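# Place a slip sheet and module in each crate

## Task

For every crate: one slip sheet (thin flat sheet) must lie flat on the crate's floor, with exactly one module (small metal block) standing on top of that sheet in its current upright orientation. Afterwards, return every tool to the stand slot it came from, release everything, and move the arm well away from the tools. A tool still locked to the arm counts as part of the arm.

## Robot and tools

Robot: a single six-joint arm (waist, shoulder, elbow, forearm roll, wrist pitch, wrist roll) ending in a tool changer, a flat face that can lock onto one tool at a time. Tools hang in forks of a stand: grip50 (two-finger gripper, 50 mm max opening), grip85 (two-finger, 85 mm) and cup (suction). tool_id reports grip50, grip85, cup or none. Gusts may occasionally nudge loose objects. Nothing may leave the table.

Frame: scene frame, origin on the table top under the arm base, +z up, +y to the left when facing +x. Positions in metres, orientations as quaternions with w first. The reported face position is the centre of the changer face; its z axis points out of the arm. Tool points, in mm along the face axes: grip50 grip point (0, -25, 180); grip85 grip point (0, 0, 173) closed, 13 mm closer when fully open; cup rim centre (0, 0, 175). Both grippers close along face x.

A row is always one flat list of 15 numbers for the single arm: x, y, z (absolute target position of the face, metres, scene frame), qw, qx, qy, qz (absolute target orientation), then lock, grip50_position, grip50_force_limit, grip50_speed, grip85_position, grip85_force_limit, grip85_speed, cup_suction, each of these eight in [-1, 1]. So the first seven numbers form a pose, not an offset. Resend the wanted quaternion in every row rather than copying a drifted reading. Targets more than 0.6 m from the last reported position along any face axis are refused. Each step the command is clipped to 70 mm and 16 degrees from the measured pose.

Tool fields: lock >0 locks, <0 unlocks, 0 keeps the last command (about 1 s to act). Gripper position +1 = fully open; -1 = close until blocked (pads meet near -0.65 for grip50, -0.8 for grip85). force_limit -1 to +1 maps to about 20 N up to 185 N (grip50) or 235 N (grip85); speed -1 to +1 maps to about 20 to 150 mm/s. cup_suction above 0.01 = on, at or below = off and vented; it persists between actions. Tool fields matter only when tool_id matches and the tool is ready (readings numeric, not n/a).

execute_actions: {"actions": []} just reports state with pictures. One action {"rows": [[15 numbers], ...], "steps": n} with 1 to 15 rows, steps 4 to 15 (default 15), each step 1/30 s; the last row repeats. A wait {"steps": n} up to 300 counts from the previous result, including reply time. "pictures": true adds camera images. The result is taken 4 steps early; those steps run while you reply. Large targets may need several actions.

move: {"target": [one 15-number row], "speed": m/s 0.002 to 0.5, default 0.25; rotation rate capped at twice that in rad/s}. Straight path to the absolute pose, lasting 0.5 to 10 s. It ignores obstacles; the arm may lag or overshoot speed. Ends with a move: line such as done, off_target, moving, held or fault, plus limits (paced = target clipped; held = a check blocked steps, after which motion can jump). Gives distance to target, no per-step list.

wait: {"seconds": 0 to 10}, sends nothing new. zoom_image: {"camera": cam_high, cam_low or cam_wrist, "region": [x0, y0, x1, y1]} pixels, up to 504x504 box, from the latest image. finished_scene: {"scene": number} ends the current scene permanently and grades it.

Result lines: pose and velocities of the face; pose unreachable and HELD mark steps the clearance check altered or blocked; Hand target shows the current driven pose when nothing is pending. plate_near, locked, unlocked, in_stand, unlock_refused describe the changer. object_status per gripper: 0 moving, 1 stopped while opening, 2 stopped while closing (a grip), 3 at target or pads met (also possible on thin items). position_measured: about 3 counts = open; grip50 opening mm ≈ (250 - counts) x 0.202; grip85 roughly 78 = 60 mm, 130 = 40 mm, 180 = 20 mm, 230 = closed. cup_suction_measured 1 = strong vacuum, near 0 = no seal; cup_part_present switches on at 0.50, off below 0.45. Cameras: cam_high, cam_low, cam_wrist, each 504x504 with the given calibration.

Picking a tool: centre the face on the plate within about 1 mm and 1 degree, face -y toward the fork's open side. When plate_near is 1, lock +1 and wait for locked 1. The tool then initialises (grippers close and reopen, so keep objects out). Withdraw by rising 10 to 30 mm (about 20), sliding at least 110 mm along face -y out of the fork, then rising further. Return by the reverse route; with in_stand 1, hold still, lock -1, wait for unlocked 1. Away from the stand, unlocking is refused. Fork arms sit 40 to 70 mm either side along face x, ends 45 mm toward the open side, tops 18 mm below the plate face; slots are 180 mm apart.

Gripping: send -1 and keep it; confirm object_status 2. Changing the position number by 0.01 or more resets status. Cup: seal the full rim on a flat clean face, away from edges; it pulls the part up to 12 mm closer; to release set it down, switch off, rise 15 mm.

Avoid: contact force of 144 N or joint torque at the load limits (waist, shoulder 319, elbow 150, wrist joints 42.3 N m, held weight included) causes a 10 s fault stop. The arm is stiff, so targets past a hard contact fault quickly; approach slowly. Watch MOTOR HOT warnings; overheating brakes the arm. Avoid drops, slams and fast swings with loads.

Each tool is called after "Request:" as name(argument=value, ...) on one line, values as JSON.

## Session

Request:
execute_actions(actions=[])

Scene clock: 0.00 s of 9600.00 s.
end_effector_position=(+0.9992, -0.3566, +0.2651) locked=0 unlocked=1 plate_near=0 in_stand=0 unlock_refused=0 tool_id=none grip50_position_measured=n/a grip50_object_status=n/a grip85_position_measured=n/a grip85_object_status=n/a cup_suction_measured=n/a cup_part_present=n/a end_effector_quat_wxyz=(-0.028, -0.002, +0.999, +0.039) end_effector_velocity=(-0.000, -0.000, -0.001) end_effector_angular_velocity=(-0.001, +0.001, -0.003)
Joint positions: [-0.431  0.989  0.704  0.052  1.523 -1.964]
Joint velocities: [-0.     0.001  0.    -0.001 -0.     0.002]
Hand target: +0.999, -0.357, +0.265; -0.028, -0.002, +0.999, +0.039
camera_calibration (this result's frames):
cam_wrist: T_world_to_cam=[[-0.992655, 0.022716, 0.11883, 0.972331], [0.0652482, 0.927643, 0.367724, 0.222508], [-0.101879, 0.372776, -0.922311, 0.534042], [0, 0, 0, 1]] pos_world=[1.00508, -0.427574, 0.29519]

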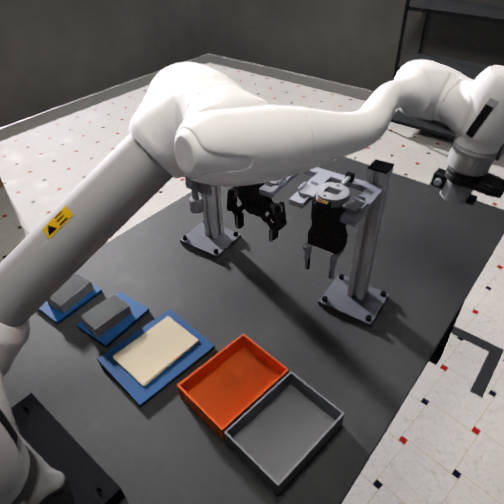

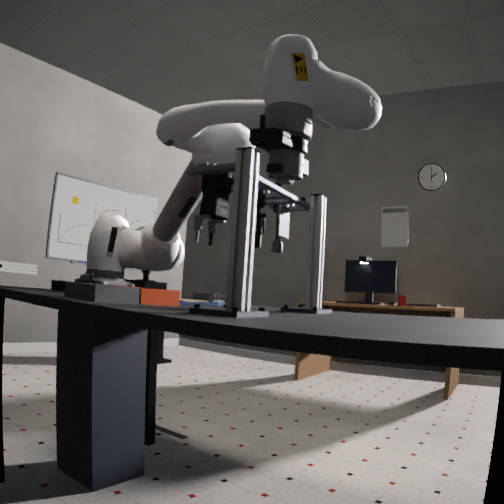

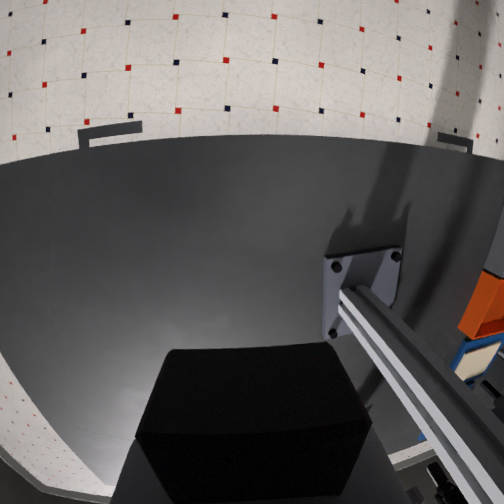

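Request:
move(target=[0.90,-0.33,0.47,-0.028,-0.002,0.999,0.039,0,1,0,0,1,0,0,0], speed=0.2)

Request:
move(target=[0.765,0.0,0.50,0,0.6765,0.7364,0,0,1,0,0,1,0,0,0], speed=0.3)

Scene clock: 2.03 s of 9600.00 s.
end_effector_position=(+0.8996, -0.3298, +0.4698) locked=0 unlocked=1 plate_near=0 in_stand=0 unlock_refused=0 tool_id=none grip50_position_measured=n/a grip50_object_status=n/a grip85_position_measured=n/a grip85_object_status=n/a cup_suction_measured=n/a cup_part_present=n/a end_effector_quat_wxyz=(-0.028, -0.002, +0.999, +0.039) end_effector_velocity=(-0.000, -0.000, -0.000) end_effector_angular_velocity=(-0.000, +0.001, -0.001)
Joint positions: [-0.444  0.722  0.829  0.051  1.666 -1.97 ]
Joint velocities: [-0.     0.    -0.    -0.     0.     0.001]
Hand target: +0.900, -0.330, +0.470; -0.028, -0.002, +0.999, +0.039
Off the commanded pose: 0.000 m, 0 deg.
Kept back: nothing.
move: done
camera_calibration (this result's frames):
cam_wrist: T_world_to_cam=[[-0.992649, 0.0220327, 0.119007, 0.848185], [0.0646201, 0.927889, 0.367214, 0.129764], [-0.102335, 0.372205, -0.922492, 0.703017], [0, 0, 0, 1]] pos_world=[0.905508, -0.400761, 0.499936]

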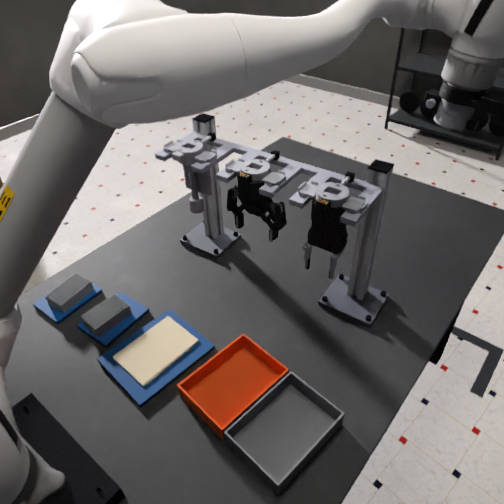

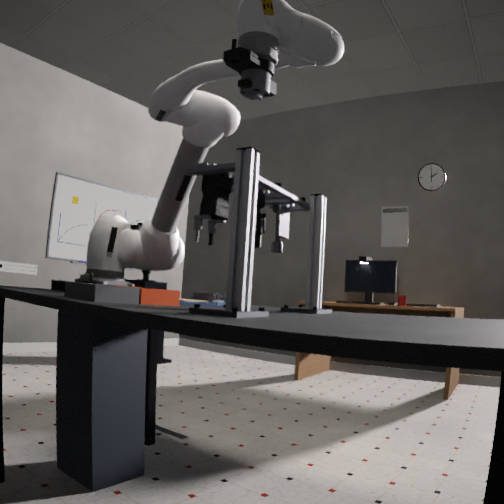

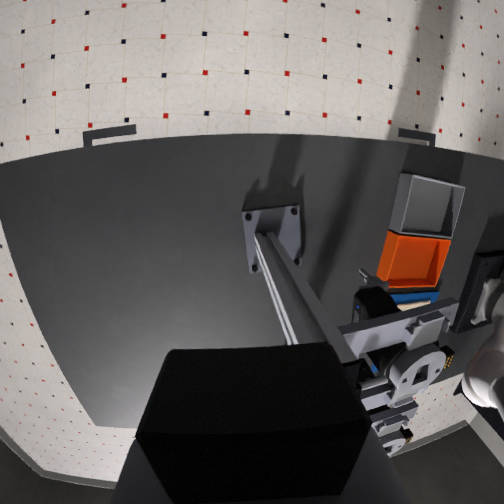

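Scene clock: 4.90 s of 9600.00 s.
end_effector_position=(+0.7652, -0.0000, +0.4997) locked=0 unlocked=1 plate_near=0 in_stand=0 unlock_refused=0 tool_id=none grip50_position_measured=n/a grip50_object_status=n/a grip85_position_measured=n/a grip85_object_status=n/a cup_suction_measured=n/a cup_part_present=n/a end_effector_quat_wxyz=(-0.000, +0.677, +0.736, +0.000) end_effector_velocity=(-0.000, -0.000, -0.000) end_effector_angular_velocity=(+0.000, +0.001, -0.003)
Joint positions: [-0.09   0.34   1.372 -0.001  1.423 -0.128]
Joint velocities: [-0.    -0.     0.     0.     0.     0.002]
Hand target: +0.765, -0.000, +0.500; -0.000, +0.677, +0.736, +0.000
Off the commanded pose: 0.000 m, 0 deg.
Kept back: nothing.
move: done
camera_calibration (this result's frames):
cam_wrist: T_world_to_cam=[[-0.0511104, 0.996788, 0.0616514, 0.0121937], [0.954477, 0.0305892, 0.296712, -0.824193], [0.293873, 0.0740099, -0.952975, 0.30616], [0, 0, 0, 1]] pos_world=[0.697325, -0.00960196, 0.535559]

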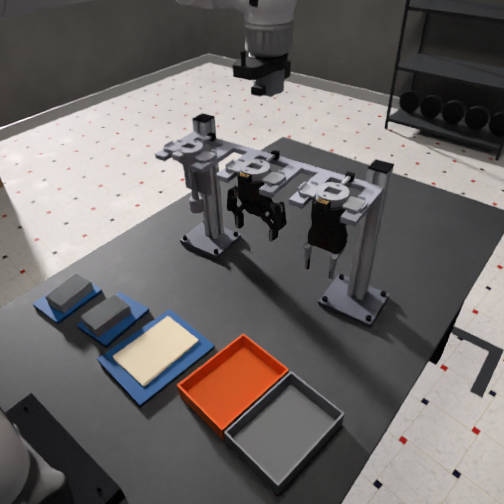

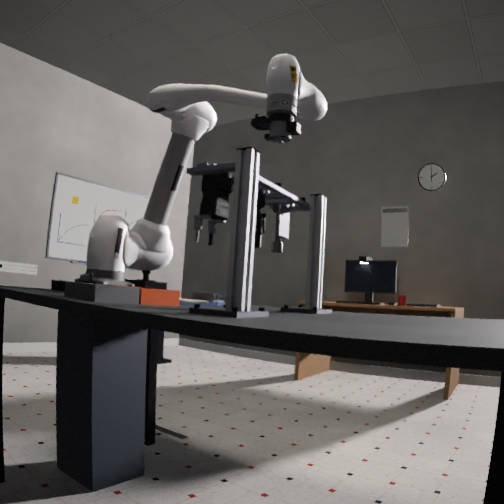

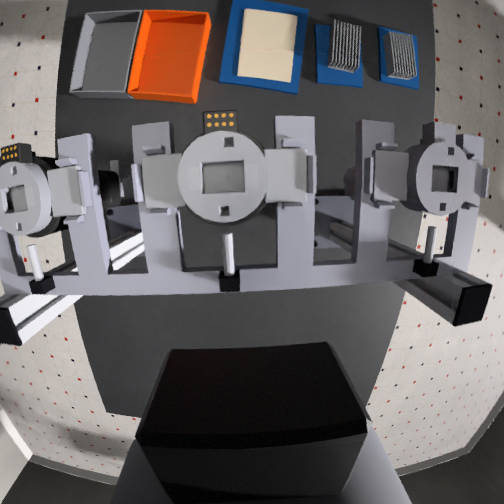

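Request:
zoom_image(camera="cam_wrist", region=[120, 90, 330, 300])

Request:
zoom_image(camera="cam_wrist", region=[330, 100, 504, 300])

Request:
zoom_image(camera="cam_wrist", region=[0, 110, 180, 310])

Request:
zoom_image(camera="cam_wrist", region=[110, 320, 400, 504])

Region (120, 90, 330, 300) of cam_wrist's 504x504 image, scaled by 2.400, with more detail than that image has.

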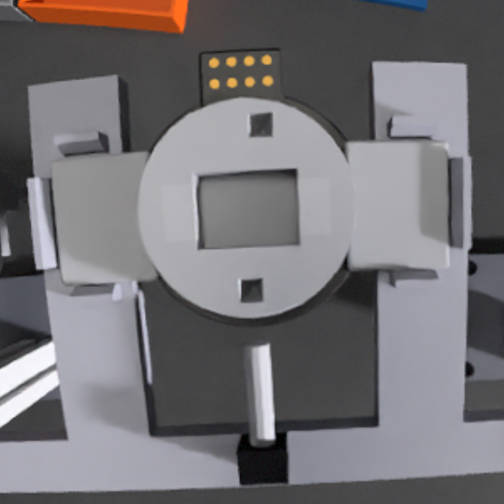

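Region (330, 100, 504, 300) of cam_wrist's 504x504 image, scaled by 2.520, with more detail than that image has; it fills the left 438 columns of this view, and the rest is white.

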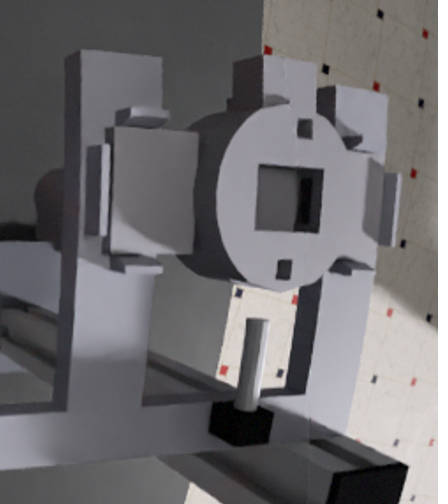

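Region (0, 110, 180, 310) of cam_wrist's 504x504 image, scaled by 2.520, with more detail than that image has; it fills the left 454 columns of this view, and the rest is white.

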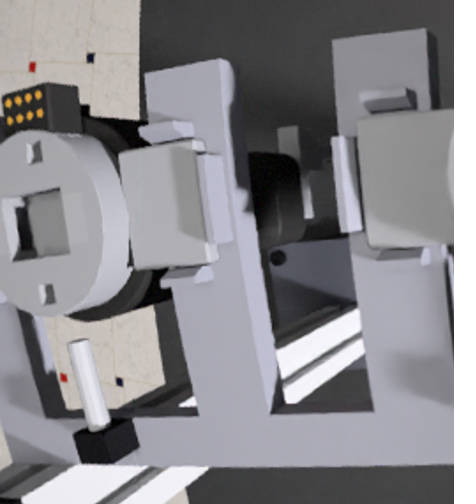

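Region (110, 320, 400, 504) of cam_wrist's 504x504 image, scaled by 1.738, with more detail than that image has; it fills the top 320 rows of this view, and the rest is white.

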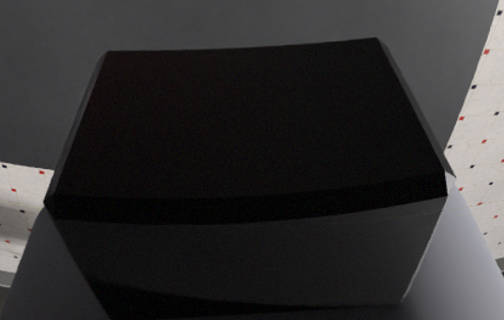

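Request:
zoom_image(camera="cam_high", region=[150, 110, 400, 290])

Region (150, 110, 400, 290) of cam_high's 504x504 image, scaled by 2.016, with more detail than that image has; it fills the top 363 rows of this view, and the rest is white.

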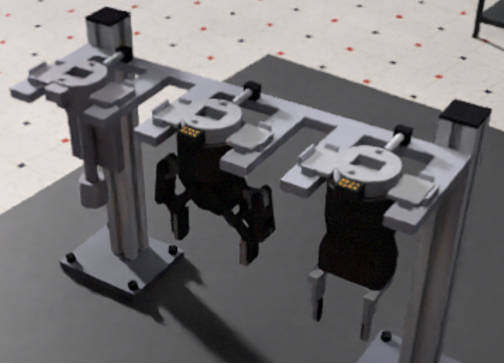

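Request:
move(target=[0.681,0.159,0.40,0,0.6765,0.7364,0,0,1,0,0,1,0,0,0], speed=0.15)

Request:
zoom_image(camera="cam_wrist", region=[60, 210, 440, 400])

Request:
zoom_image(camera="cam_wrist", region=[150, 230, 350, 360])

Scene clock: 8.10 s of 9600.00 s.
end_effector_position=(+0.6813, +0.1590, +0.3999) locked=0 unlocked=1 plate_near=0 in_stand=0 unlock_refused=0 tool_id=none grip50_position_measured=n/a grip50_object_status=n/a grip85_position_measured=n/a grip85_object_status=n/a cup_suction_measured=n/a cup_part_present=n/a end_effector_quat_wxyz=(-0.000, +0.677, +0.736, +0.000) end_effector_velocity=(-0.000, -0.000, +0.001) end_effector_angular_velocity=(-0.000, -0.002, -0.000)
Joint positions: [ 0.136  0.278  1.641 -0.003  1.216  0.099]
Joint velocities: [ 0.    -0.001  0.    -0.001 -0.001  0.   ]
Hand target: +0.681, +0.159, +0.400; -0.000, +0.677, +0.736, +0.000
Off the commanded pose: 0.000 m, 0 deg.
Kept back: nothing.
move: done
camera_calibration (this result's frames):
cam_wrist: T_world_to_cam=[[-0.0510791, 0.99681, 0.0613206, -0.144379], [0.954449, 0.0306505, 0.296795, -0.719462], [0.293969, 0.0736874, -0.95297, 0.223854], [0, 0, 0, 1]] pos_world=[0.613509, 0.149476, 0.435713]

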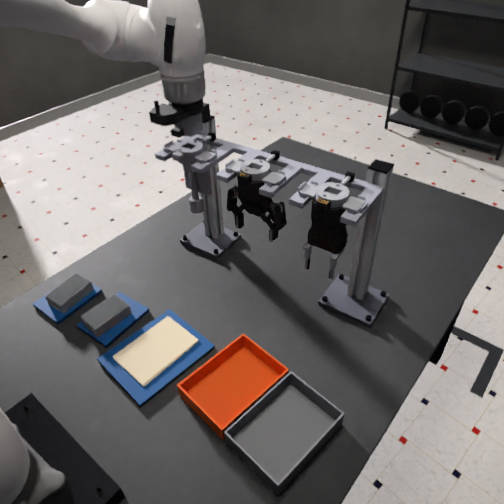

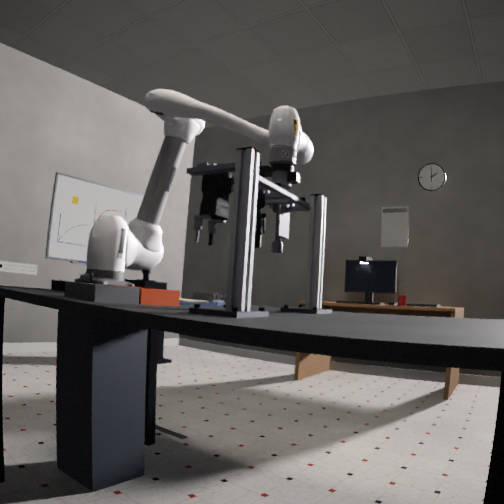

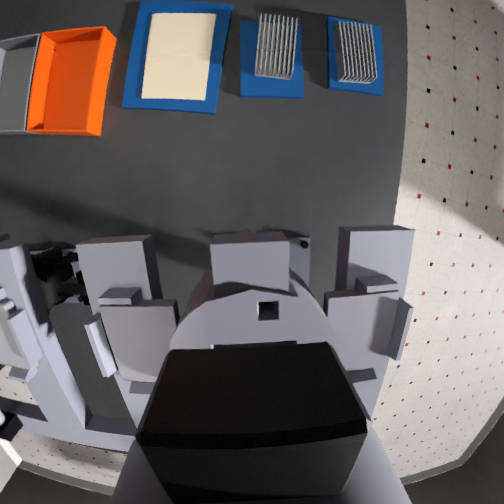

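Region (60, 210, 440, 400) of cam_wrist's 504x504 image, scaled by 1.326, with more detail than that image has.

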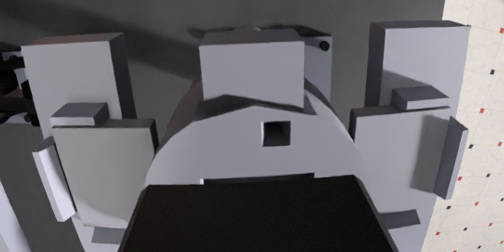

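Region (150, 230, 350, 360) of cam_wrist's 504x504 image, scaled by 2.520, with more detail than that image has; it fills the top 328 rows of this view, and the rest is white.

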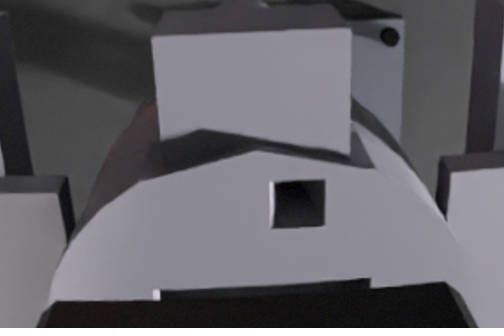

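Request:
move(target=[0.6766,0.1600,0.3765,0,0.6765,0.7364,0,0,1,0,0,1,0,0,0], speed=0.03)

Request:
zoom_image(camera="cam_wrist", region=[130, 230, 370, 370])

Request:
zoom_image(camera="cam_wrist", region=[0, 200, 504, 452])

Scene clock: 10.20 s of 9600.00 s.
end_effector_position=(+0.6767, +0.1600, +0.3765) locked=0 unlocked=1 plate_near=0 in_stand=0 unlock_refused=0 tool_id=none grip50_position_measured=n/a grip50_object_status=n/a grip85_position_measured=n/a grip85_object_status=n/a cup_suction_measured=n/a cup_part_present=n/a end_effector_quat_wxyz=(+0.000, +0.677, +0.736, -0.000) end_effector_velocity=(-0.000, -0.000, -0.000) end_effector_angular_velocity=(-0.001, -0.000, +0.003)
Joint positions: [ 0.139  0.286  1.677 -0.003  1.173  0.102]
Joint velocities: [ 0.     0.     0.    -0.001 -0.    -0.002]
Hand target: +0.677, +0.160, +0.376; +0.000, +0.677, +0.736, -0.000
Off the commanded pose: 0.000 m, 0 deg.
Kept back: nothing.
move: done
camera_calibration (this result's frames):
cam_wrist: T_world_to_cam=[[-0.0513149, 0.996824, 0.0609034, -0.143842], [0.954363, 0.0309808, 0.297038, -0.708175], [0.294207, 0.0733664, -0.952922, 0.202714], [0, 0, 0, 1]] pos_world=[0.608835, 0.150453, 0.412286]

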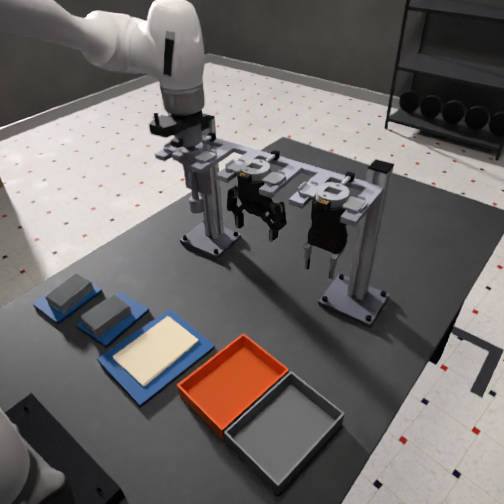

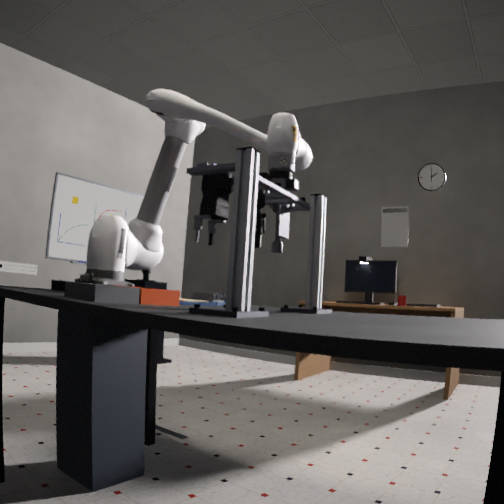

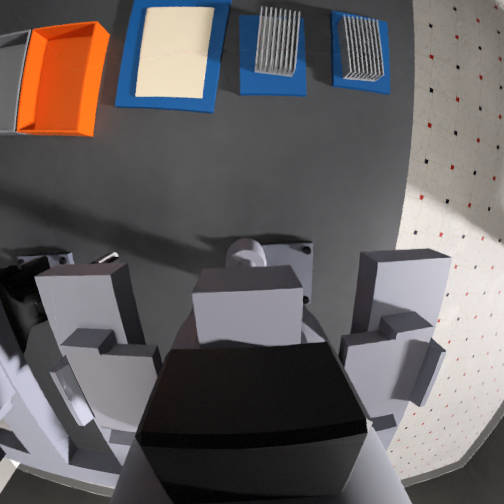

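Region (130, 230, 370, 370) of cam_wrist's 504x504 image, scaled by 2.100, with more detail than that image has; it fills the top 294 rows of this view, and the rest is white.

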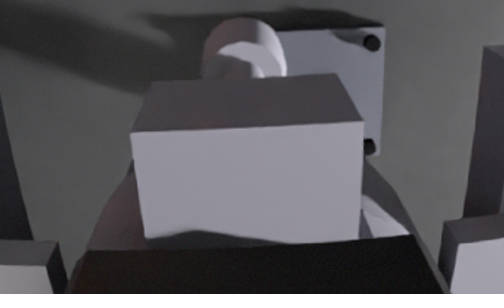

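Region (0, 200, 504, 452) of cam_wrist's 504x504 image, scaled by 1.000.

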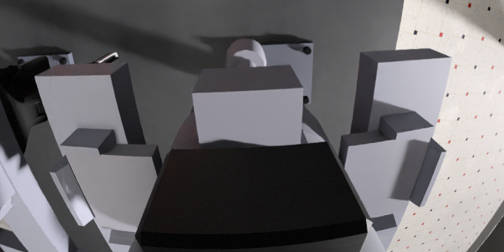

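Request:
execute_actions(actions=[{"rows": [[0.6766,0.1600,0.3763,0,0.6765,0.7364,0,0,1,0,0,1,0,0,0],[0.6765,0.1601,0.3761,0,0.6765,0.7364,0,0,1,0,0,1,0,0,0],[0.6764,0.1601,0.3759,0,0.6765,0.7364,0,0,1,0,0,1,0,0,0],[0.6764,0.1601,0.3757,0,0.6765,0.7364,0,0,1,0,0,1,0,0,0],[0.6764,0.1601,0.3755,0,0.6765,0.7364,0,0,1,0,0,1,0,0,0],[0.6764,0.1601,0.3753,0,0.6765,0.7364,0,0,1,0,0,1,0,0,0],[0.6764,0.1601,0.3751,0,0.6765,0.7364,0,0,1,0,0,1,0,0,0],[0.6764,0.1601,0.3749,0,0.6765,0.7364,0,0,1,0,0,1,0,0,0],[0.6764,0.1601,0.3747,0,0.6765,0.7364,0,0,1,0,0,1,0,0,0]], "steps": 15}])

Scene clock: 11.23 s of 9600.00 s.
end_effector_position=(+0.6764, +0.1601, +0.3747) locked=0 unlocked=1 plate_near=0 in_stand=0 unlock_refused=0 tool_id=none grip50_position_measured=n/a grip50_object_status=n/a grip85_position_measured=n/a grip85_object_status=n/a cup_suction_measured=n/a cup_part_present=n/a end_effector_quat_wxyz=(+0.000, +0.677, +0.736, -0.000) end_effector_velocity=(-0.000, +0.001, +0.001) end_effector_angular_velocity=(+0.002, -0.002, +0.000)
Joint positions: [ 0.139  0.287  1.679 -0.003  1.17   0.102]
Joint velocities: [ 0.001 -0.001  0.     0.001 -0.001 -0.   ]
Steps of this call (steps 1 to 20: nothing new was sent; steps 21 to 31: the first 11 steps of this action). Readings (end_effector_position | what the end effector reports):
21: (+0.6767, +0.1600, +0.3764) | locked=0 unlocked=1 plate_near=0 in_stand=0 unlock_refused=0 tool_id=none grip50_position_measured=n/a grip50_object_status=n/a grip85_position_measured=n/a grip85_object_status=n/a cup_suction_measured=n/a cup_part_present=n/a
22: (+0.6766, +0.1600, +0.3763) | locked=0 unlocked=1 plate_near=0 in_stand=0 unlock_refused=0 tool_id=none grip50_position_measured=n/a grip50_object_status=n/a grip85_position_measured=n/a grip85_object_status=n/a cup_suction_measured=n/a cup_part_present=n/a
24: (+0.6764, +0.1601, +0.3759) | locked=0 unlocked=1 plate_near=0 in_stand=0 unlock_refused=0 tool_id=none grip50_position_measured=n/a grip50_object_status=n/a grip85_position_measured=n/a grip85_object_status=n/a cup_suction_measured=n/a cup_part_present=n/a
28: (+0.6764, +0.1601, +0.3752) | locked=0 unlocked=1 plate_near=0 in_stand=0 unlock_refused=0 tool_id=none grip50_position_measured=n/a grip50_object_status=n/a grip85_position_measured=n/a grip85_object_status=n/a cup_suction_measured=n/a cup_part_present=n/a
31: the state above

Request:
execute_actions(actions=[{"rows": [[0.6764,0.1601,0.3745,0,0.6765,0.7364,0,0,1,0,0,1,0,0,0],[0.6764,0.1601,0.3743,0,0.6765,0.7364,0,0,1,0,0,1,0,0,0],[0.6764,0.1601,0.3741,0,0.6765,0.7364,0,0,1,0,0,1,0,0,0],[0.6764,0.1601,0.3739,0,0.6765,0.7364,0,0,1,0,0,1,0,0,0],[0.6764,0.1601,0.3737,0,0.6765,0.7364,0,0,1,0,0,1,0,0,0],[0.6764,0.1601,0.3735,0,0.6765,0.7364,0,0,1,0,0,1,0,0,0]], "steps": 12}])

Scene clock: 11.63 s of 9600.00 s.
end_effector_position=(+0.6764, +0.1601, +0.3735) locked=0 unlocked=1 plate_near=0 in_stand=0 unlock_refused=0 tool_id=none grip50_position_measured=n/a grip50_object_status=n/a grip85_position_measured=n/a grip85_object_status=n/a cup_suction_measured=n/a cup_part_present=n/a end_effector_quat_wxyz=(-0.000, +0.677, +0.736, -0.000) end_effector_velocity=(+0.000, -0.000, +0.000) end_effector_angular_velocity=(+0.001, -0.001, -0.001)
Joint positions: [ 0.139  0.287  1.68  -0.003  1.168  0.102]
Joint velocities: [-0.    -0.001  0.     0.001 -0.001  0.   ]
Off your previous action's commanded pose: 0.000 m, 0 deg at its last step (step 4 of this call).
Steps of this call (steps 1 to 4: the last 4 steps of your previous action; steps 5 to 12: the first 8 steps of this action). Readings (end_effector_position | what the end effector reports):
5: (+0.6764, +0.1601, +0.3747) | locked=0 unlocked=1 plate_near=0 in_stand=0 unlock_refused=0 tool_id=none grip50_position_measured=n/a grip50_object_status=n/a grip85_position_measured=n/a grip85_object_status=n/a cup_suction_measured=n/a cup_part_present=n/a
6: (+0.6764, +0.1601, +0.3745) | locked=0 unlocked=1 plate_near=0 in_stand=0 unlock_refused=0 tool_id=none grip50_position_measured=n/a grip50_object_status=n/a grip85_position_measured=n/a grip85_object_status=n/a cup_suction_measured=n/a cup_part_present=n/a
8: (+0.6764, +0.1601, +0.3741) | locked=0 unlocked=1 plate_near=0 in_stand=0 unlock_refused=0 tool_id=none grip50_position_measured=n/a grip50_object_status=n/a grip85_position_measured=n/a grip85_object_status=n/a cup_suction_measured=n/a cup_part_present=n/a
12: the state above

Request:
execute_actions(actions=[{"rows": [[0.6764,0.1601,0.3733,0,0.6765,0.7364,0,0,1,0,0,1,0,0,0],[0.6764,0.1601,0.3731,0,0.6765,0.7364,0,0,1,0,0,1,0,0,0],[0.6764,0.1601,0.3729,0,0.6765,0.7364,0,0,1,0,0,1,0,0,0],[0.6764,0.1601,0.3727,0,0.6765,0.7364,0,0,1,0,0,1,0,0,0],[0.6764,0.1601,0.3725,0,0.6765,0.7364,0,0,1,0,0,1,0,0,0]], "steps": 11}])

Scene clock: 12.00 s of 9600.00 s.
end_effector_position=(+0.6764, +0.1601, +0.3725) locked=0 unlocked=1 plate_near=0 in_stand=0 unlock_refused=0 tool_id=none grip50_position_measured=n/a grip50_object_status=n/a grip85_position_measured=n/a grip85_object_status=n/a cup_suction_measured=n/a cup_part_present=n/a end_effector_quat_wxyz=(-0.000, +0.677, +0.736, -0.000) end_effector_velocity=(+0.000, +0.001, -0.001) end_effector_angular_velocity=(+0.001, +0.000, -0.000)
Joint positions: [ 0.139  0.288  1.681 -0.003  1.166  0.102]
Joint velocities: [ 0.     0.001  0.001  0.002 -0.001  0.   ]
Off your previous action's commanded pose: 0.000 m, 0 deg at its last step (step 4 of this call).
Steps of this call (steps 1 to 4: the last 4 steps of your previous action; steps 5 to 11: the first 7 steps of this action). Readings (end_effector_position | what the end effector reports):
5: (+0.6764, +0.1601, +0.3735) | locked=0 unlocked=1 plate_near=0 in_stand=0 unlock_refused=0 tool_id=none grip50_position_measured=n/a grip50_object_status=n/a grip85_position_measured=n/a grip85_object_status=n/a cup_suction_measured=n/a cup_part_present=n/a
6: (+0.6764, +0.1601, +0.3733) | locked=0 unlocked=1 plate_near=0 in_stand=0 unlock_refused=0 tool_id=none grip50_position_measured=n/a grip50_object_status=n/a grip85_position_measured=n/a grip85_object_status=n/a cup_suction_measured=n/a cup_part_present=n/a
8: (+0.6764, +0.1601, +0.3729) | locked=0 unlocked=1 plate_near=0 in_stand=0 unlock_refused=0 tool_id=none grip50_position_measured=n/a grip50_object_status=n/a grip85_position_measured=n/a grip85_object_status=n/a cup_suction_measured=n/a cup_part_present=n/a
11: the state above

Request:
execute_actions(actions=[{"rows": [[0.6764,0.1601,0.3723,0,0.6765,0.7364,0,0,1,0,0,1,0,0,0],[0.6764,0.1601,0.3721,0,0.6765,0.7364,0,0,1,0,0,1,0,0,0],[0.6764,0.1601,0.3719,0,0.6765,0.7364,0,0,1,0,0,1,0,0,0],[0.6764,0.1601,0.3717,0,0.6765,0.7364,0,0,1,0,0,1,0,0,0],[0.6764,0.1601,0.3715,0,0.6765,0.7364,0,0,1,0,0,1,0,0,0]], "steps": 11}])

Scene clock: 13.23 s of 9600.00 s.
end_effector_position=(+0.6764, +0.1601, +0.3715) locked=0 unlocked=1 plate_near=0 in_stand=0 unlock_refused=0 tool_id=none grip50_position_measured=n/a grip50_object_status=n/a grip85_position_measured=n/a grip85_object_status=n/a cup_suction_measured=n/a cup_part_present=n/a end_effector_quat_wxyz=(-0.000, +0.677, +0.736, -0.000) end_effector_velocity=(-0.000, -0.000, +0.000) end_effector_angular_velocity=(-0.000, -0.001, -0.001)
Joint positions: [ 0.139  0.289  1.683 -0.003  1.165  0.102]
Joint velocities: [-0.    -0.001  0.    -0.001  0.     0.001]
Off your previous action's commanded pose: 0.000 m, 0 deg at its last step (step 4 of this call).
Steps of this call (steps 1 to 4: the last 4 steps of your previous action; steps 5 to 30: nothing new was sent; steps 31 to 37: the first 7 steps of this action). Readings (end_effector_position | what the end effector reports):
31: (+0.6764, +0.1601, +0.3725) | locked=0 unlocked=1 plate_near=0 in_stand=0 unlock_refused=0 tool_id=none grip50_position_measured=n/a grip50_object_status=n/a grip85_position_measured=n/a grip85_object_status=n/a cup_suction_measured=n/a cup_part_present=n/a
32: (+0.6764, +0.1601, +0.3723) | locked=0 unlocked=1 plate_near=0 in_stand=0 unlock_refused=0 tool_id=none grip50_position_measured=n/a grip50_object_status=n/a grip85_position_measured=n/a grip85_object_status=n/a cup_suction_measured=n/a cup_part_present=n/a
34: (+0.6764, +0.1601, +0.3719) | locked=0 unlocked=1 plate_near=0 in_stand=0 unlock_refused=0 tool_id=none grip50_position_measured=n/a grip50_object_status=n/a grip85_position_measured=n/a grip85_object_status=n/a cup_suction_measured=n/a cup_part_present=n/a
37: the state above

Request:
execute_actions(actions=[{"rows": [[0.6764,0.1601,0.3713,0,0.6765,0.7364,0,0,1,0,0,1,0,0,0],[0.6764,0.1601,0.3711,0,0.6765,0.7364,0,0,1,0,0,1,0,0,0],[0.6764,0.1601,0.3709,0,0.6765,0.7364,0,0,1,0,0,1,0,0,0],[0.6764,0.1601,0.3707,0,0.6765,0.7364,0,0,1,0,0,1,0,0,0],[0.6764,0.1601,0.3705,0,0.6765,0.7364,0,0,1,0,0,1,0,0,0]], "steps": 11}])

Scene clock: 13.60 s of 9600.00 s.
end_effector_position=(+0.6764, +0.1601, +0.3705) locked=0 unlocked=1 plate_near=0 in_stand=0 unlock_refused=0 tool_id=none grip50_position_measured=n/a grip50_object_status=n/a grip85_position_measured=n/a grip85_object_status=n/a cup_suction_measured=n/a cup_part_present=n/a end_effector_quat_wxyz=(-0.000, +0.677, +0.736, -0.000) end_effector_velocity=(+0.000, +0.000, -0.001) end_effector_angular_velocity=(-0.001, +0.001, +0.000)
Joint positions: [ 0.139  0.289  1.684 -0.003  1.163  0.102]
Joint velocities: [ 0.     0.002  0.    -0.001 -0.001  0.   ]
Off your previous action's commanded pose: 0.000 m, 0 deg at its last step (step 4 of this call).
Steps of this call (steps 1 to 4: the last 4 steps of your previous action; steps 5 to 11: the first 7 steps of this action). Readings (end_effector_position | what the end effector reports):
5: (+0.6764, +0.1601, +0.3715) | locked=0 unlocked=1 plate_near=0 in_stand=0 unlock_refused=0 tool_id=none grip50_position_measured=n/a grip50_object_status=n/a grip85_position_measured=n/a grip85_object_status=n/a cup_suction_measured=n/a cup_part_present=n/a
6: (+0.6764, +0.1601, +0.3713) | locked=0 unlocked=1 plate_near=0 in_stand=0 unlock_refused=0 tool_id=none grip50_position_measured=n/a grip50_object_status=n/a grip85_position_measured=n/a grip85_object_status=n/a cup_suction_measured=n/a cup_part_present=n/a
8: (+0.6764, +0.1601, +0.3709) | locked=0 unlocked=1 plate_near=0 in_stand=0 unlock_refused=0 tool_id=none grip50_position_measured=n/a grip50_object_status=n/a grip85_position_measured=n/a grip85_object_status=n/a cup_suction_measured=n/a cup_part_present=n/a
11: the state above

Request:
execute_actions(actions=[{"rows": [[0.6764,0.1601,0.3703,0,0.6765,0.7364,0,0,1,0,0,1,0,0,0],[0.6764,0.1601,0.3701,0,0.6765,0.7364,0,0,1,0,0,1,0,0,0],[0.6764,0.1601,0.3699,0,0.6765,0.7364,0,0,1,0,0,1,0,0,0],[0.6764,0.1601,0.3697,0,0.6765,0.7364,0,0,1,0,0,1,0,0,0],[0.6764,0.1601,0.3695,0,0.6765,0.7364,0,0,1,0,0,1,0,0,0]], "steps": 11}])

Scene clock: 13.97 s of 9600.00 s.
end_effector_position=(+0.6764, +0.1601, +0.3695) locked=0 unlocked=1 plate_near=0 in_stand=0 unlock_refused=0 tool_id=none grip50_position_measured=n/a grip50_object_status=n/a grip85_position_measured=n/a grip85_object_status=n/a cup_suction_measured=n/a cup_part_present=n/a end_effector_quat_wxyz=(-0.000, +0.677, +0.736, -0.000) end_effector_velocity=(+0.000, +0.000, -0.000) end_effector_angular_velocity=(-0.000, -0.001, +0.001)
Joint positions: [ 0.139  0.29   1.685 -0.003  1.161  0.102]
Joint velocities: [ 0.    -0.     0.    -0.001 -0.001 -0.   ]
Off your previous action's commanded pose: 0.000 m, 0 deg at its last step (step 4 of this call).
Steps of this call (steps 1 to 4: the last 4 steps of your previous action; steps 5 to 11: the first 7 steps of this action). Readings (end_effector_position | what the end effector reports):
5: (+0.6764, +0.1601, +0.3705) | locked=0 unlocked=1 plate_near=0 in_stand=0 unlock_refused=0 tool_id=none grip50_position_measured=n/a grip50_object_status=n/a grip85_position_measured=n/a grip85_object_status=n/a cup_suction_measured=n/a cup_part_present=n/a
6: (+0.6764, +0.1601, +0.3703) | locked=0 unlocked=1 plate_near=0 in_stand=0 unlock_refused=0 tool_id=none grip50_position_measured=n/a grip50_object_status=n/a grip85_position_measured=n/a grip85_object_status=n/a cup_suction_measured=n/a cup_part_present=n/a
8: (+0.6764, +0.1601, +0.3699) | locked=0 unlocked=1 plate_near=0 in_stand=0 unlock_refused=0 tool_id=none grip50_position_measured=n/a grip50_object_status=n/a grip85_position_measured=n/a grip85_object_status=n/a cup_suction_measured=n/a cup_part_present=n/a
11: the state above

Request:
execute_actions(actions=[{"rows": [[0.6764,0.1601,0.3693,0,0.6765,0.7364,0,0,1,0,0,1,0,0,0],[0.6764,0.1601,0.3691,0,0.6765,0.7364,0,0,1,0,0,1,0,0,0],[0.6764,0.1601,0.3689,0,0.6765,0.7364,0,0,1,0,0,1,0,0,0],[0.6764,0.1601,0.3687,0,0.6765,0.7364,0,0,1,0,0,1,0,0,0],[0.6764,0.1601,0.3685,0,0.6765,0.7364,0,0,1,0,0,1,0,0,0]], "steps": 11}])

Scene clock: 14.33 s of 9600.00 s.
end_effector_position=(+0.6764, +0.1601, +0.3685) locked=0 unlocked=1 plate_near=0 in_stand=0 unlock_refused=0 tool_id=none grip50_position_measured=n/a grip50_object_status=n/a grip85_position_measured=n/a grip85_object_status=n/a cup_suction_measured=n/a cup_part_present=n/a end_effector_quat_wxyz=(-0.000, +0.677, +0.736, -0.000) end_effector_velocity=(+0.000, +0.000, -0.000) end_effector_angular_velocity=(+0.001, -0.001, +0.001)
Joint positions: [ 0.139  0.291  1.686 -0.003  1.16   0.102]
Joint velocities: [ 0.     0.     0.     0.001 -0.001 -0.001]
Off your previous action's commanded pose: 0.000 m, 0 deg at its last step (step 4 of this call).
Steps of this call (steps 1 to 4: the last 4 steps of your previous action; steps 5 to 11: the first 7 steps of this action). Readings (end_effector_position | what the end effector reports):
5: (+0.6764, +0.1601, +0.3695) | locked=0 unlocked=1 plate_near=0 in_stand=0 unlock_refused=0 tool_id=none grip50_position_measured=n/a grip50_object_status=n/a grip85_position_measured=n/a grip85_object_status=n/a cup_suction_measured=n/a cup_part_present=n/a
6: (+0.6764, +0.1601, +0.3693) | locked=0 unlocked=1 plate_near=0 in_stand=0 unlock_refused=0 tool_id=none grip50_position_measured=n/a grip50_object_status=n/a grip85_position_measured=n/a grip85_object_status=n/a cup_suction_measured=n/a cup_part_present=n/a
8: (+0.6764, +0.1601, +0.3689) | locked=0 unlocked=1 plate_near=0 in_stand=0 unlock_refused=0 tool_id=none grip50_position_measured=n/a grip50_object_status=n/a grip85_position_measured=n/a grip85_object_status=n/a cup_suction_measured=n/a cup_part_present=n/a
11: the state above

Request:
execute_actions(actions=[{"rows": [[0.6764,0.1601,0.3683,0,0.6765,0.7364,0,0,1,0,0,1,0,0,0],[0.6764,0.1601,0.3681,0,0.6765,0.7364,0,0,1,0,0,1,0,0,0],[0.6764,0.1601,0.3679,0,0.6765,0.7364,0,0,1,0,0,1,0,0,0],[0.6764,0.1601,0.3677,0,0.6765,0.7364,0,0,1,0,0,1,0,0,0],[0.6764,0.1601,0.3675,0,0.6765,0.7364,0,0,1,0,0,1,0,0,0]], "steps": 11}])

Scene clock: 14.70 s of 9600.00 s.
end_effector_position=(+0.6764, +0.1601, +0.3675) locked=0 unlocked=1 plate_near=0 in_stand=0 unlock_refused=0 tool_id=none grip50_position_measured=n/a grip50_object_status=n/a grip85_position_measured=n/a grip85_object_status=n/a cup_suction_measured=n/a cup_part_present=n/a end_effector_quat_wxyz=(-0.000, +0.677, +0.736, -0.000) end_effector_velocity=(+0.000, -0.000, +0.000) end_effector_angular_velocity=(+0.001, -0.001, -0.001)
Joint positions: [ 0.139  0.291  1.687 -0.003  1.158  0.102]
Joint velocities: [-0.    -0.001  0.     0.001 -0.001  0.   ]
Off your previous action's commanded pose: 0.000 m, 0 deg at its last step (step 4 of this call).
Steps of this call (steps 1 to 4: the last 4 steps of your previous action; steps 5 to 11: the first 7 steps of this action). Readings (end_effector_position | what the end effector reports):
5: (+0.6764, +0.1601, +0.3685) | locked=0 unlocked=1 plate_near=0 in_stand=0 unlock_refused=0 tool_id=none grip50_position_measured=n/a grip50_object_status=n/a grip85_position_measured=n/a grip85_object_status=n/a cup_suction_measured=n/a cup_part_present=n/a
6: (+0.6764, +0.1601, +0.3683) | locked=0 unlocked=1 plate_near=0 in_stand=0 unlock_refused=0 tool_id=none grip50_position_measured=n/a grip50_object_status=n/a grip85_position_measured=n/a grip85_object_status=n/a cup_suction_measured=n/a cup_part_present=n/a
8: (+0.6764, +0.1601, +0.3679) | locked=0 unlocked=1 plate_near=0 in_stand=0 unlock_refused=0 tool_id=none grip50_position_measured=n/a grip50_object_status=n/a grip85_position_measured=n/a grip85_object_status=n/a cup_suction_measured=n/a cup_part_present=n/a
11: the state above

Request:
execute_actions(actions=[{"rows": [[0.6764,0.1601,0.3673,0,0.6765,0.7364,0,0,1,0,0,1,0,0,0],[0.6764,0.1601,0.3671,0,0.6765,0.7364,0,0,1,0,0,1,0,0,0],[0.6764,0.1601,0.3669,0,0.6765,0.7364,0,0,1,0,0,1,0,0,0],[0.6764,0.1601,0.3667,0,0.6765,0.7364,0,0,1,0,0,1,0,0,0],[0.6764,0.1601,0.3665,0,0.6765,0.7364,0,0,1,0,0,1,0,0,0]], "steps": 11}])

Scene clock: 15.07 s of 9600.00 s.
end_effector_position=(+0.6764, +0.1601, +0.3665) locked=0 unlocked=1 plate_near=0 in_stand=1 unlock_refused=0 tool_id=none grip50_position_measured=n/a grip50_object_status=n/a grip85_position_measured=n/a grip85_object_status=n/a cup_suction_measured=n/a cup_part_present=n/a end_effector_quat_wxyz=(-0.000, +0.677, +0.736, -0.000) end_effector_velocity=(-0.000, +0.001, +0.000) end_effector_angular_velocity=(+0.001, -0.001, +0.002)
Joint positions: [ 0.139  0.292  1.688 -0.003  1.156  0.102]
Joint velocities: [ 0.001 -0.001  0.     0.001 -0.001 -0.001]
Off your previous action's commanded pose: 0.000 m, 0 deg at its last step (step 4 of this call).
Steps of this call (steps 1 to 4: the last 4 steps of your previous action; steps 5 to 11: the first 7 steps of this action). Readings (end_effector_position | what the end effector reports):
5: (+0.6764, +0.1601, +0.3675) | locked=0 unlocked=1 plate_near=0 in_stand=0 unlock_refused=0 tool_id=none grip50_position_measured=n/a grip50_object_status=n/a grip85_position_measured=n/a grip85_object_status=n/a cup_suction_measured=n/a cup_part_present=n/a
6: (+0.6764, +0.1601, +0.3673) | locked=0 unlocked=1 plate_near=0 in_stand=0 unlock_refused=0 tool_id=none grip50_position_measured=n/a grip50_object_status=n/a grip85_position_measured=n/a grip85_object_status=n/a cup_suction_measured=n/a cup_part_present=n/a
8: (+0.6764, +0.1601, +0.3669) | locked=0 unlocked=1 plate_near=0 in_stand=0 unlock_refused=0 tool_id=none grip50_position_measured=n/a grip50_object_status=n/a grip85_position_measured=n/a grip85_object_status=n/a cup_suction_measured=n/a cup_part_present=n/a
11: the state above

Request:
execute_actions(actions=[{"rows": [[0.6764,0.1601,0.3663,0,0.6765,0.7364,0,0,1,0,0,1,0,0,0],[0.6764,0.1601,0.3661,0,0.6765,0.7364,0,0,1,0,0,1,0,0,0],[0.6764,0.1601,0.3659,0,0.6765,0.7364,0,0,1,0,0,1,0,0,0],[0.6764,0.1601,0.3657,0,0.6765,0.7364,0,0,1,0,0,1,0,0,0],[0.6764,0.1601,0.3655,0,0.6765,0.7364,0,0,1,0,0,1,0,0,0]], "steps": 11}])

Scene clock: 15.43 s of 9600.00 s.
end_effector_position=(+0.6764, +0.1601, +0.3655) locked=0 unlocked=1 plate_near=0 in_stand=1 unlock_refused=0 tool_id=none grip50_position_measured=n/a grip50_object_status=n/a grip85_position_measured=n/a grip85_object_status=n/a cup_suction_measured=n/a cup_part_present=n/a end_effector_quat_wxyz=(-0.000, +0.677, +0.736, -0.000) end_effector_velocity=(-0.000, +0.000, +0.001) end_effector_angular_velocity=(+0.001, -0.001, -0.001)
Joint positions: [ 0.139  0.292  1.689 -0.003  1.154  0.102]
Joint velocities: [-0.    -0.001  0.     0.001 -0.     0.001]
Off your previous action's commanded pose: 0.000 m, 0 deg at its last step (step 4 of this call).
Steps of this call (steps 1 to 4: the last 4 steps of your previous action; steps 5 to 11: the first 7 steps of this action). Readings (end_effector_position | what the end effector reports):
5: (+0.6764, +0.1601, +0.3665) | locked=0 unlocked=1 plate_near=0 in_stand=1 unlock_refused=0 tool_id=none grip50_position_measured=n/a grip50_object_status=n/a grip85_position_measured=n/a grip85_object_status=n/a cup_suction_measured=n/a cup_part_present=n/a
6: (+0.6764, +0.1601, +0.3663) | locked=0 unlocked=1 plate_near=0 in_stand=1 unlock_refused=0 tool_id=none grip50_position_measured=n/a grip50_object_status=n/a grip85_position_measured=n/a grip85_object_status=n/a cup_suction_measured=n/a cup_part_present=n/a
8: (+0.6764, +0.1601, +0.3659) | locked=0 unlocked=1 plate_near=0 in_stand=1 unlock_refused=0 tool_id=none grip50_position_measured=n/a grip50_object_status=n/a grip85_position_measured=n/a grip85_object_status=n/a cup_suction_measured=n/a cup_part_present=n/a
11: the state above

Request:
execute_actions(actions=[{"rows": [[0.6764,0.1601,0.3653,0,0.6765,0.7364,0,0,1,0,0,1,0,0,0],[0.6764,0.1601,0.3651,0,0.6765,0.7364,0,0,1,0,0,1,0,0,0],[0.6764,0.1601,0.3649,0,0.6765,0.7364,0,0,1,0,0,1,0,0,0],[0.6764,0.1601,0.3647,0,0.6765,0.7364,0,0,1,0,0,1,0,0,0],[0.6764,0.1601,0.3645,0,0.6765,0.7364,0,0,1,0,0,1,0,0,0]], "steps": 11}])

Scene clock: 15.80 s of 9600.00 s.
end_effector_position=(+0.6764, +0.1601, +0.3645) locked=0 unlocked=1 plate_near=0 in_stand=1 unlock_refused=0 tool_id=none grip50_position_measured=n/a grip50_object_status=n/a grip85_position_measured=n/a grip85_object_status=n/a cup_suction_measured=n/a cup_part_present=n/a end_effector_quat_wxyz=(-0.000, +0.677, +0.736, -0.000) end_effector_velocity=(-0.000, -0.000, +0.000) end_effector_angular_velocity=(-0.001, -0.001, +0.001)
Joint positions: [ 0.139  0.293  1.69  -0.003  1.153  0.102]
Joint velocities: [ 0.    -0.001  0.    -0.001 -0.001 -0.001]
Off your previous action's commanded pose: 0.000 m, 0 deg at its last step (step 4 of this call).
Steps of this call (steps 1 to 4: the last 4 steps of your previous action; steps 5 to 11: the first 7 steps of this action). Readings (end_effector_position | what the end effector reports):
5: (+0.6764, +0.1601, +0.3655) | locked=0 unlocked=1 plate_near=0 in_stand=1 unlock_refused=0 tool_id=none grip50_position_measured=n/a grip50_object_status=n/a grip85_position_measured=n/a grip85_object_status=n/a cup_suction_measured=n/a cup_part_present=n/a
6: (+0.6764, +0.1601, +0.3653) | locked=0 unlocked=1 plate_near=0 in_stand=1 unlock_refused=0 tool_id=none grip50_position_measured=n/a grip50_object_status=n/a grip85_position_measured=n/a grip85_object_status=n/a cup_suction_measured=n/a cup_part_present=n/a
8: (+0.6764, +0.1601, +0.3649) | locked=0 unlocked=1 plate_near=0 in_stand=1 unlock_refused=0 tool_id=none grip50_position_measured=n/a grip50_object_status=n/a grip85_position_measured=n/a grip85_object_status=n/a cup_suction_measured=n/a cup_part_present=n/a
11: the state above

Request:
execute_actions(actions=[{"rows": [[0.6764,0.1601,0.3643,0,0.6765,0.7364,0,0,1,0,0,1,0,0,0],[0.6764,0.1601,0.3641,0,0.6765,0.7364,0,0,1,0,0,1,0,0,0],[0.6764,0.1601,0.3639,0,0.6765,0.7364,0,0,1,0,0,1,0,0,0],[0.6764,0.1601,0.3637,0,0.6765,0.7364,0,0,1,0,0,1,0,0,0],[0.6764,0.1601,0.3635,0,0.6765,0.7364,0,0,1,0,0,1,0,0,0]], "steps": 11}])

Scene clock: 16.20 s of 9600.00 s.
end_effector_position=(+0.6764, +0.1601, +0.3635) locked=0 unlocked=1 plate_near=1 in_stand=1 unlock_refused=0 tool_id=none grip50_position_measured=n/a grip50_object_status=n/a grip85_position_measured=n/a grip85_object_status=n/a cup_suction_measured=n/a cup_part_present=n/a end_effector_quat_wxyz=(-0.000, +0.677, +0.736, -0.000) end_effector_velocity=(-0.000, -0.000, +0.000) end_effector_angular_velocity=(-0.001, -0.001, -0.000)
Joint positions: [ 0.139  0.294  1.691 -0.003  1.151  0.102]
Joint velocities: [-0.    -0.     0.    -0.001 -0.     0.   ]
Off your previous action's commanded pose: 0.000 m, 0 deg at its last step (step 4 of this call).
Steps of this call (steps 1 to 4: the last 4 steps of your previous action; step 5: nothing new was sent; steps 6 to 12: the first 7 steps of this action). Readings (end_effector_position | what the end effector reports):
6: (+0.6764, +0.1601, +0.3645) | locked=0 unlocked=1 plate_near=0 in_stand=1 unlock_refused=0 tool_id=none grip50_position_measured=n/a grip50_object_status=n/a grip85_position_measured=n/a grip85_object_status=n/a cup_suction_measured=n/a cup_part_present=n/a
7: (+0.6764, +0.1601, +0.3643) | locked=0 unlocked=1 plate_near=0 in_stand=1 unlock_refused=0 tool_id=none grip50_position_measured=n/a grip50_object_status=n/a grip85_position_measured=n/a grip85_object_status=n/a cup_suction_measured=n/a cup_part_present=n/a
9: (+0.6764, +0.1601, +0.3639) | locked=0 unlocked=1 plate_near=0 in_stand=1 unlock_refused=0 tool_id=none grip50_position_measured=n/a grip50_object_status=n/a grip85_position_measured=n/a grip85_object_status=n/a cup_suction_measured=n/a cup_part_present=n/a
12: the state above

Request:
execute_actions(actions=[{"rows": [[0.6764,0.1601,0.3633,0,0.6765,0.7364,0,0,1,0,0,1,0,0,0],[0.6764,0.1601,0.3632,0,0.6765,0.7364,0,0,1,0,0,1,0,0,0],[0.6764,0.1601,0.3632,0,0.6765,0.7364,0,0,1,0,0,1,0,0,0],[0.6764,0.1601,0.3632,0,0.6765,0.7364,0,1,1,0,0,1,0,0,0]], "steps": 15}])

Request:
execute_actions(actions=[{"steps": 26}])

Scene clock: 16.70 s of 9600.00 s.
end_effector_position=(+0.6764, +0.1601, +0.3632) locked=0 unlocked=0 plate_near=1 in_stand=1 unlock_refused=0 tool_id=none grip50_position_measured=n/a grip50_object_status=n/a grip85_position_measured=n/a grip85_object_status=n/a cup_suction_measured=n/a cup_part_present=n/a end_effector_quat_wxyz=(+0.000, +0.677, +0.736, +0.000) end_effector_velocity=(-0.000, +0.000, +0.001) end_effector_angular_velocity=(-0.000, -0.001, +0.000)
Joint positions: [ 0.139  0.294  1.691 -0.003  1.15   0.102]
Joint velocities: [ 0.    -0.001  0.    -0.001  0.     0.   ]
Off your previous action's commanded pose: 0.000 m, 0 deg at its last step (step 4 of this call).
Steps of this call (steps 1 to 4: the last 4 steps of your previous action; steps 5 to 15: the first 11 steps of this action). Readings (end_effector_position | what the end effector reports):
5: (+0.6764, +0.1601, +0.3635) | locked=0 unlocked=1 plate_near=1 in_stand=1 unlock_refused=0 tool_id=none grip50_position_measured=n/a grip50_object_status=n/a grip85_position_measured=n/a grip85_object_status=n/a cup_suction_measured=n/a cup_part_present=n/a
6: (+0.6764, +0.1601, +0.3633) | locked=0 unlocked=1 plate_near=1 in_stand=1 unlock_refused=0 tool_id=none grip50_position_measured=n/a grip50_object_status=n/a grip85_position_measured=n/a grip85_object_status=n/a cup_suction_measured=n/a cup_part_present=n/a
8: (+0.6764, +0.1601, +0.3632) | locked=0 unlocked=0 plate_near=1 in_stand=1 unlock_refused=0 tool_id=none grip50_position_measured=n/a grip50_object_status=n/a grip85_position_measured=n/a grip85_object_status=n/a cup_suction_measured=n/a cup_part_present=n/a
12: (+0.6764, +0.1601, +0.3632) | locked=0 unlocked=0 plate_near=1 in_stand=1 unlock_refused=0 tool_id=none grip50_position_measured=n/a grip50_object_status=n/a grip85_position_measured=n/a grip85_object_status=n/a cup_suction_measured=n/a cup_part_present=n/a
15: the state above

Scene clock: 17.57 s of 9600.00 s.
end_effector_position=(+0.6764, +0.1601, +0.3631) locked=1 unlocked=0 plate_near=1 in_stand=1 unlock_refused=0 tool_id=cup grip50_position_measured=n/a grip50_object_status=n/a grip85_position_measured=n/a grip85_object_status=n/a cup_suction_measured=n/a cup_part_present=n/a end_effector_quat_wxyz=(-0.000, +0.677, +0.736, -0.000) end_effector_velocity=(-0.000, +0.000, -0.000) end_effector_angular_velocity=(-0.001, +0.001, +0.002)
Joint positions: [ 0.139  0.294  1.691 -0.003  1.15   0.102]
Joint velocities: [ 0.001  0.001 -0.    -0.001  0.    -0.002]
Hand target: +0.676, +0.160, +0.363; +0.000, +0.677, +0.736, -0.000
Off the commanded pose: 0.000 m, 0 deg.
Kept back: nothing.
Steps of this call (steps 1 to 4: the last 4 steps of your previous action; steps 5 to 26: nothing new was sent). Readings (end_effector_position | what the end effector reports):
1: (+0.6764, +0.1601, +0.3632) | locked=0 unlocked=0 plate_near=1 in_stand=1 unlock_refused=0 tool_id=none grip50_position_measured=n/a grip50_object_status=n/a grip85_position_measured=n/a grip85_object_status=n/a cup_suction_measured=n/a cup_part_present=n/a
2: (+0.6764, +0.1601, +0.3632) | locked=0 unlocked=0 plate_near=1 in_stand=1 unlock_refused=0 tool_id=none grip50_position_measured=n/a grip50_object_status=n/a grip85_position_measured=n/a grip85_object_status=n/a cup_suction_measured=n/a cup_part_present=n/a
4: (+0.6764, +0.1601, +0.3632) | locked=0 unlocked=0 plate_near=1 in_stand=1 unlock_refused=0 tool_id=none grip50_position_measured=n/a grip50_object_status=n/a grip85_position_measured=n/a grip85_object_status=n/a cup_suction_measured=n/a cup_part_present=n/a
8: (+0.6764, +0.1601, +0.3632) | locked=0 unlocked=0 plate_near=1 in_stand=1 unlock_refused=0 tool_id=none grip50_position_measured=n/a grip50_object_status=n/a grip85_position_measured=n/a grip85_object_status=n/a cup_suction_measured=n/a cup_part_present=n/a
26: the state above


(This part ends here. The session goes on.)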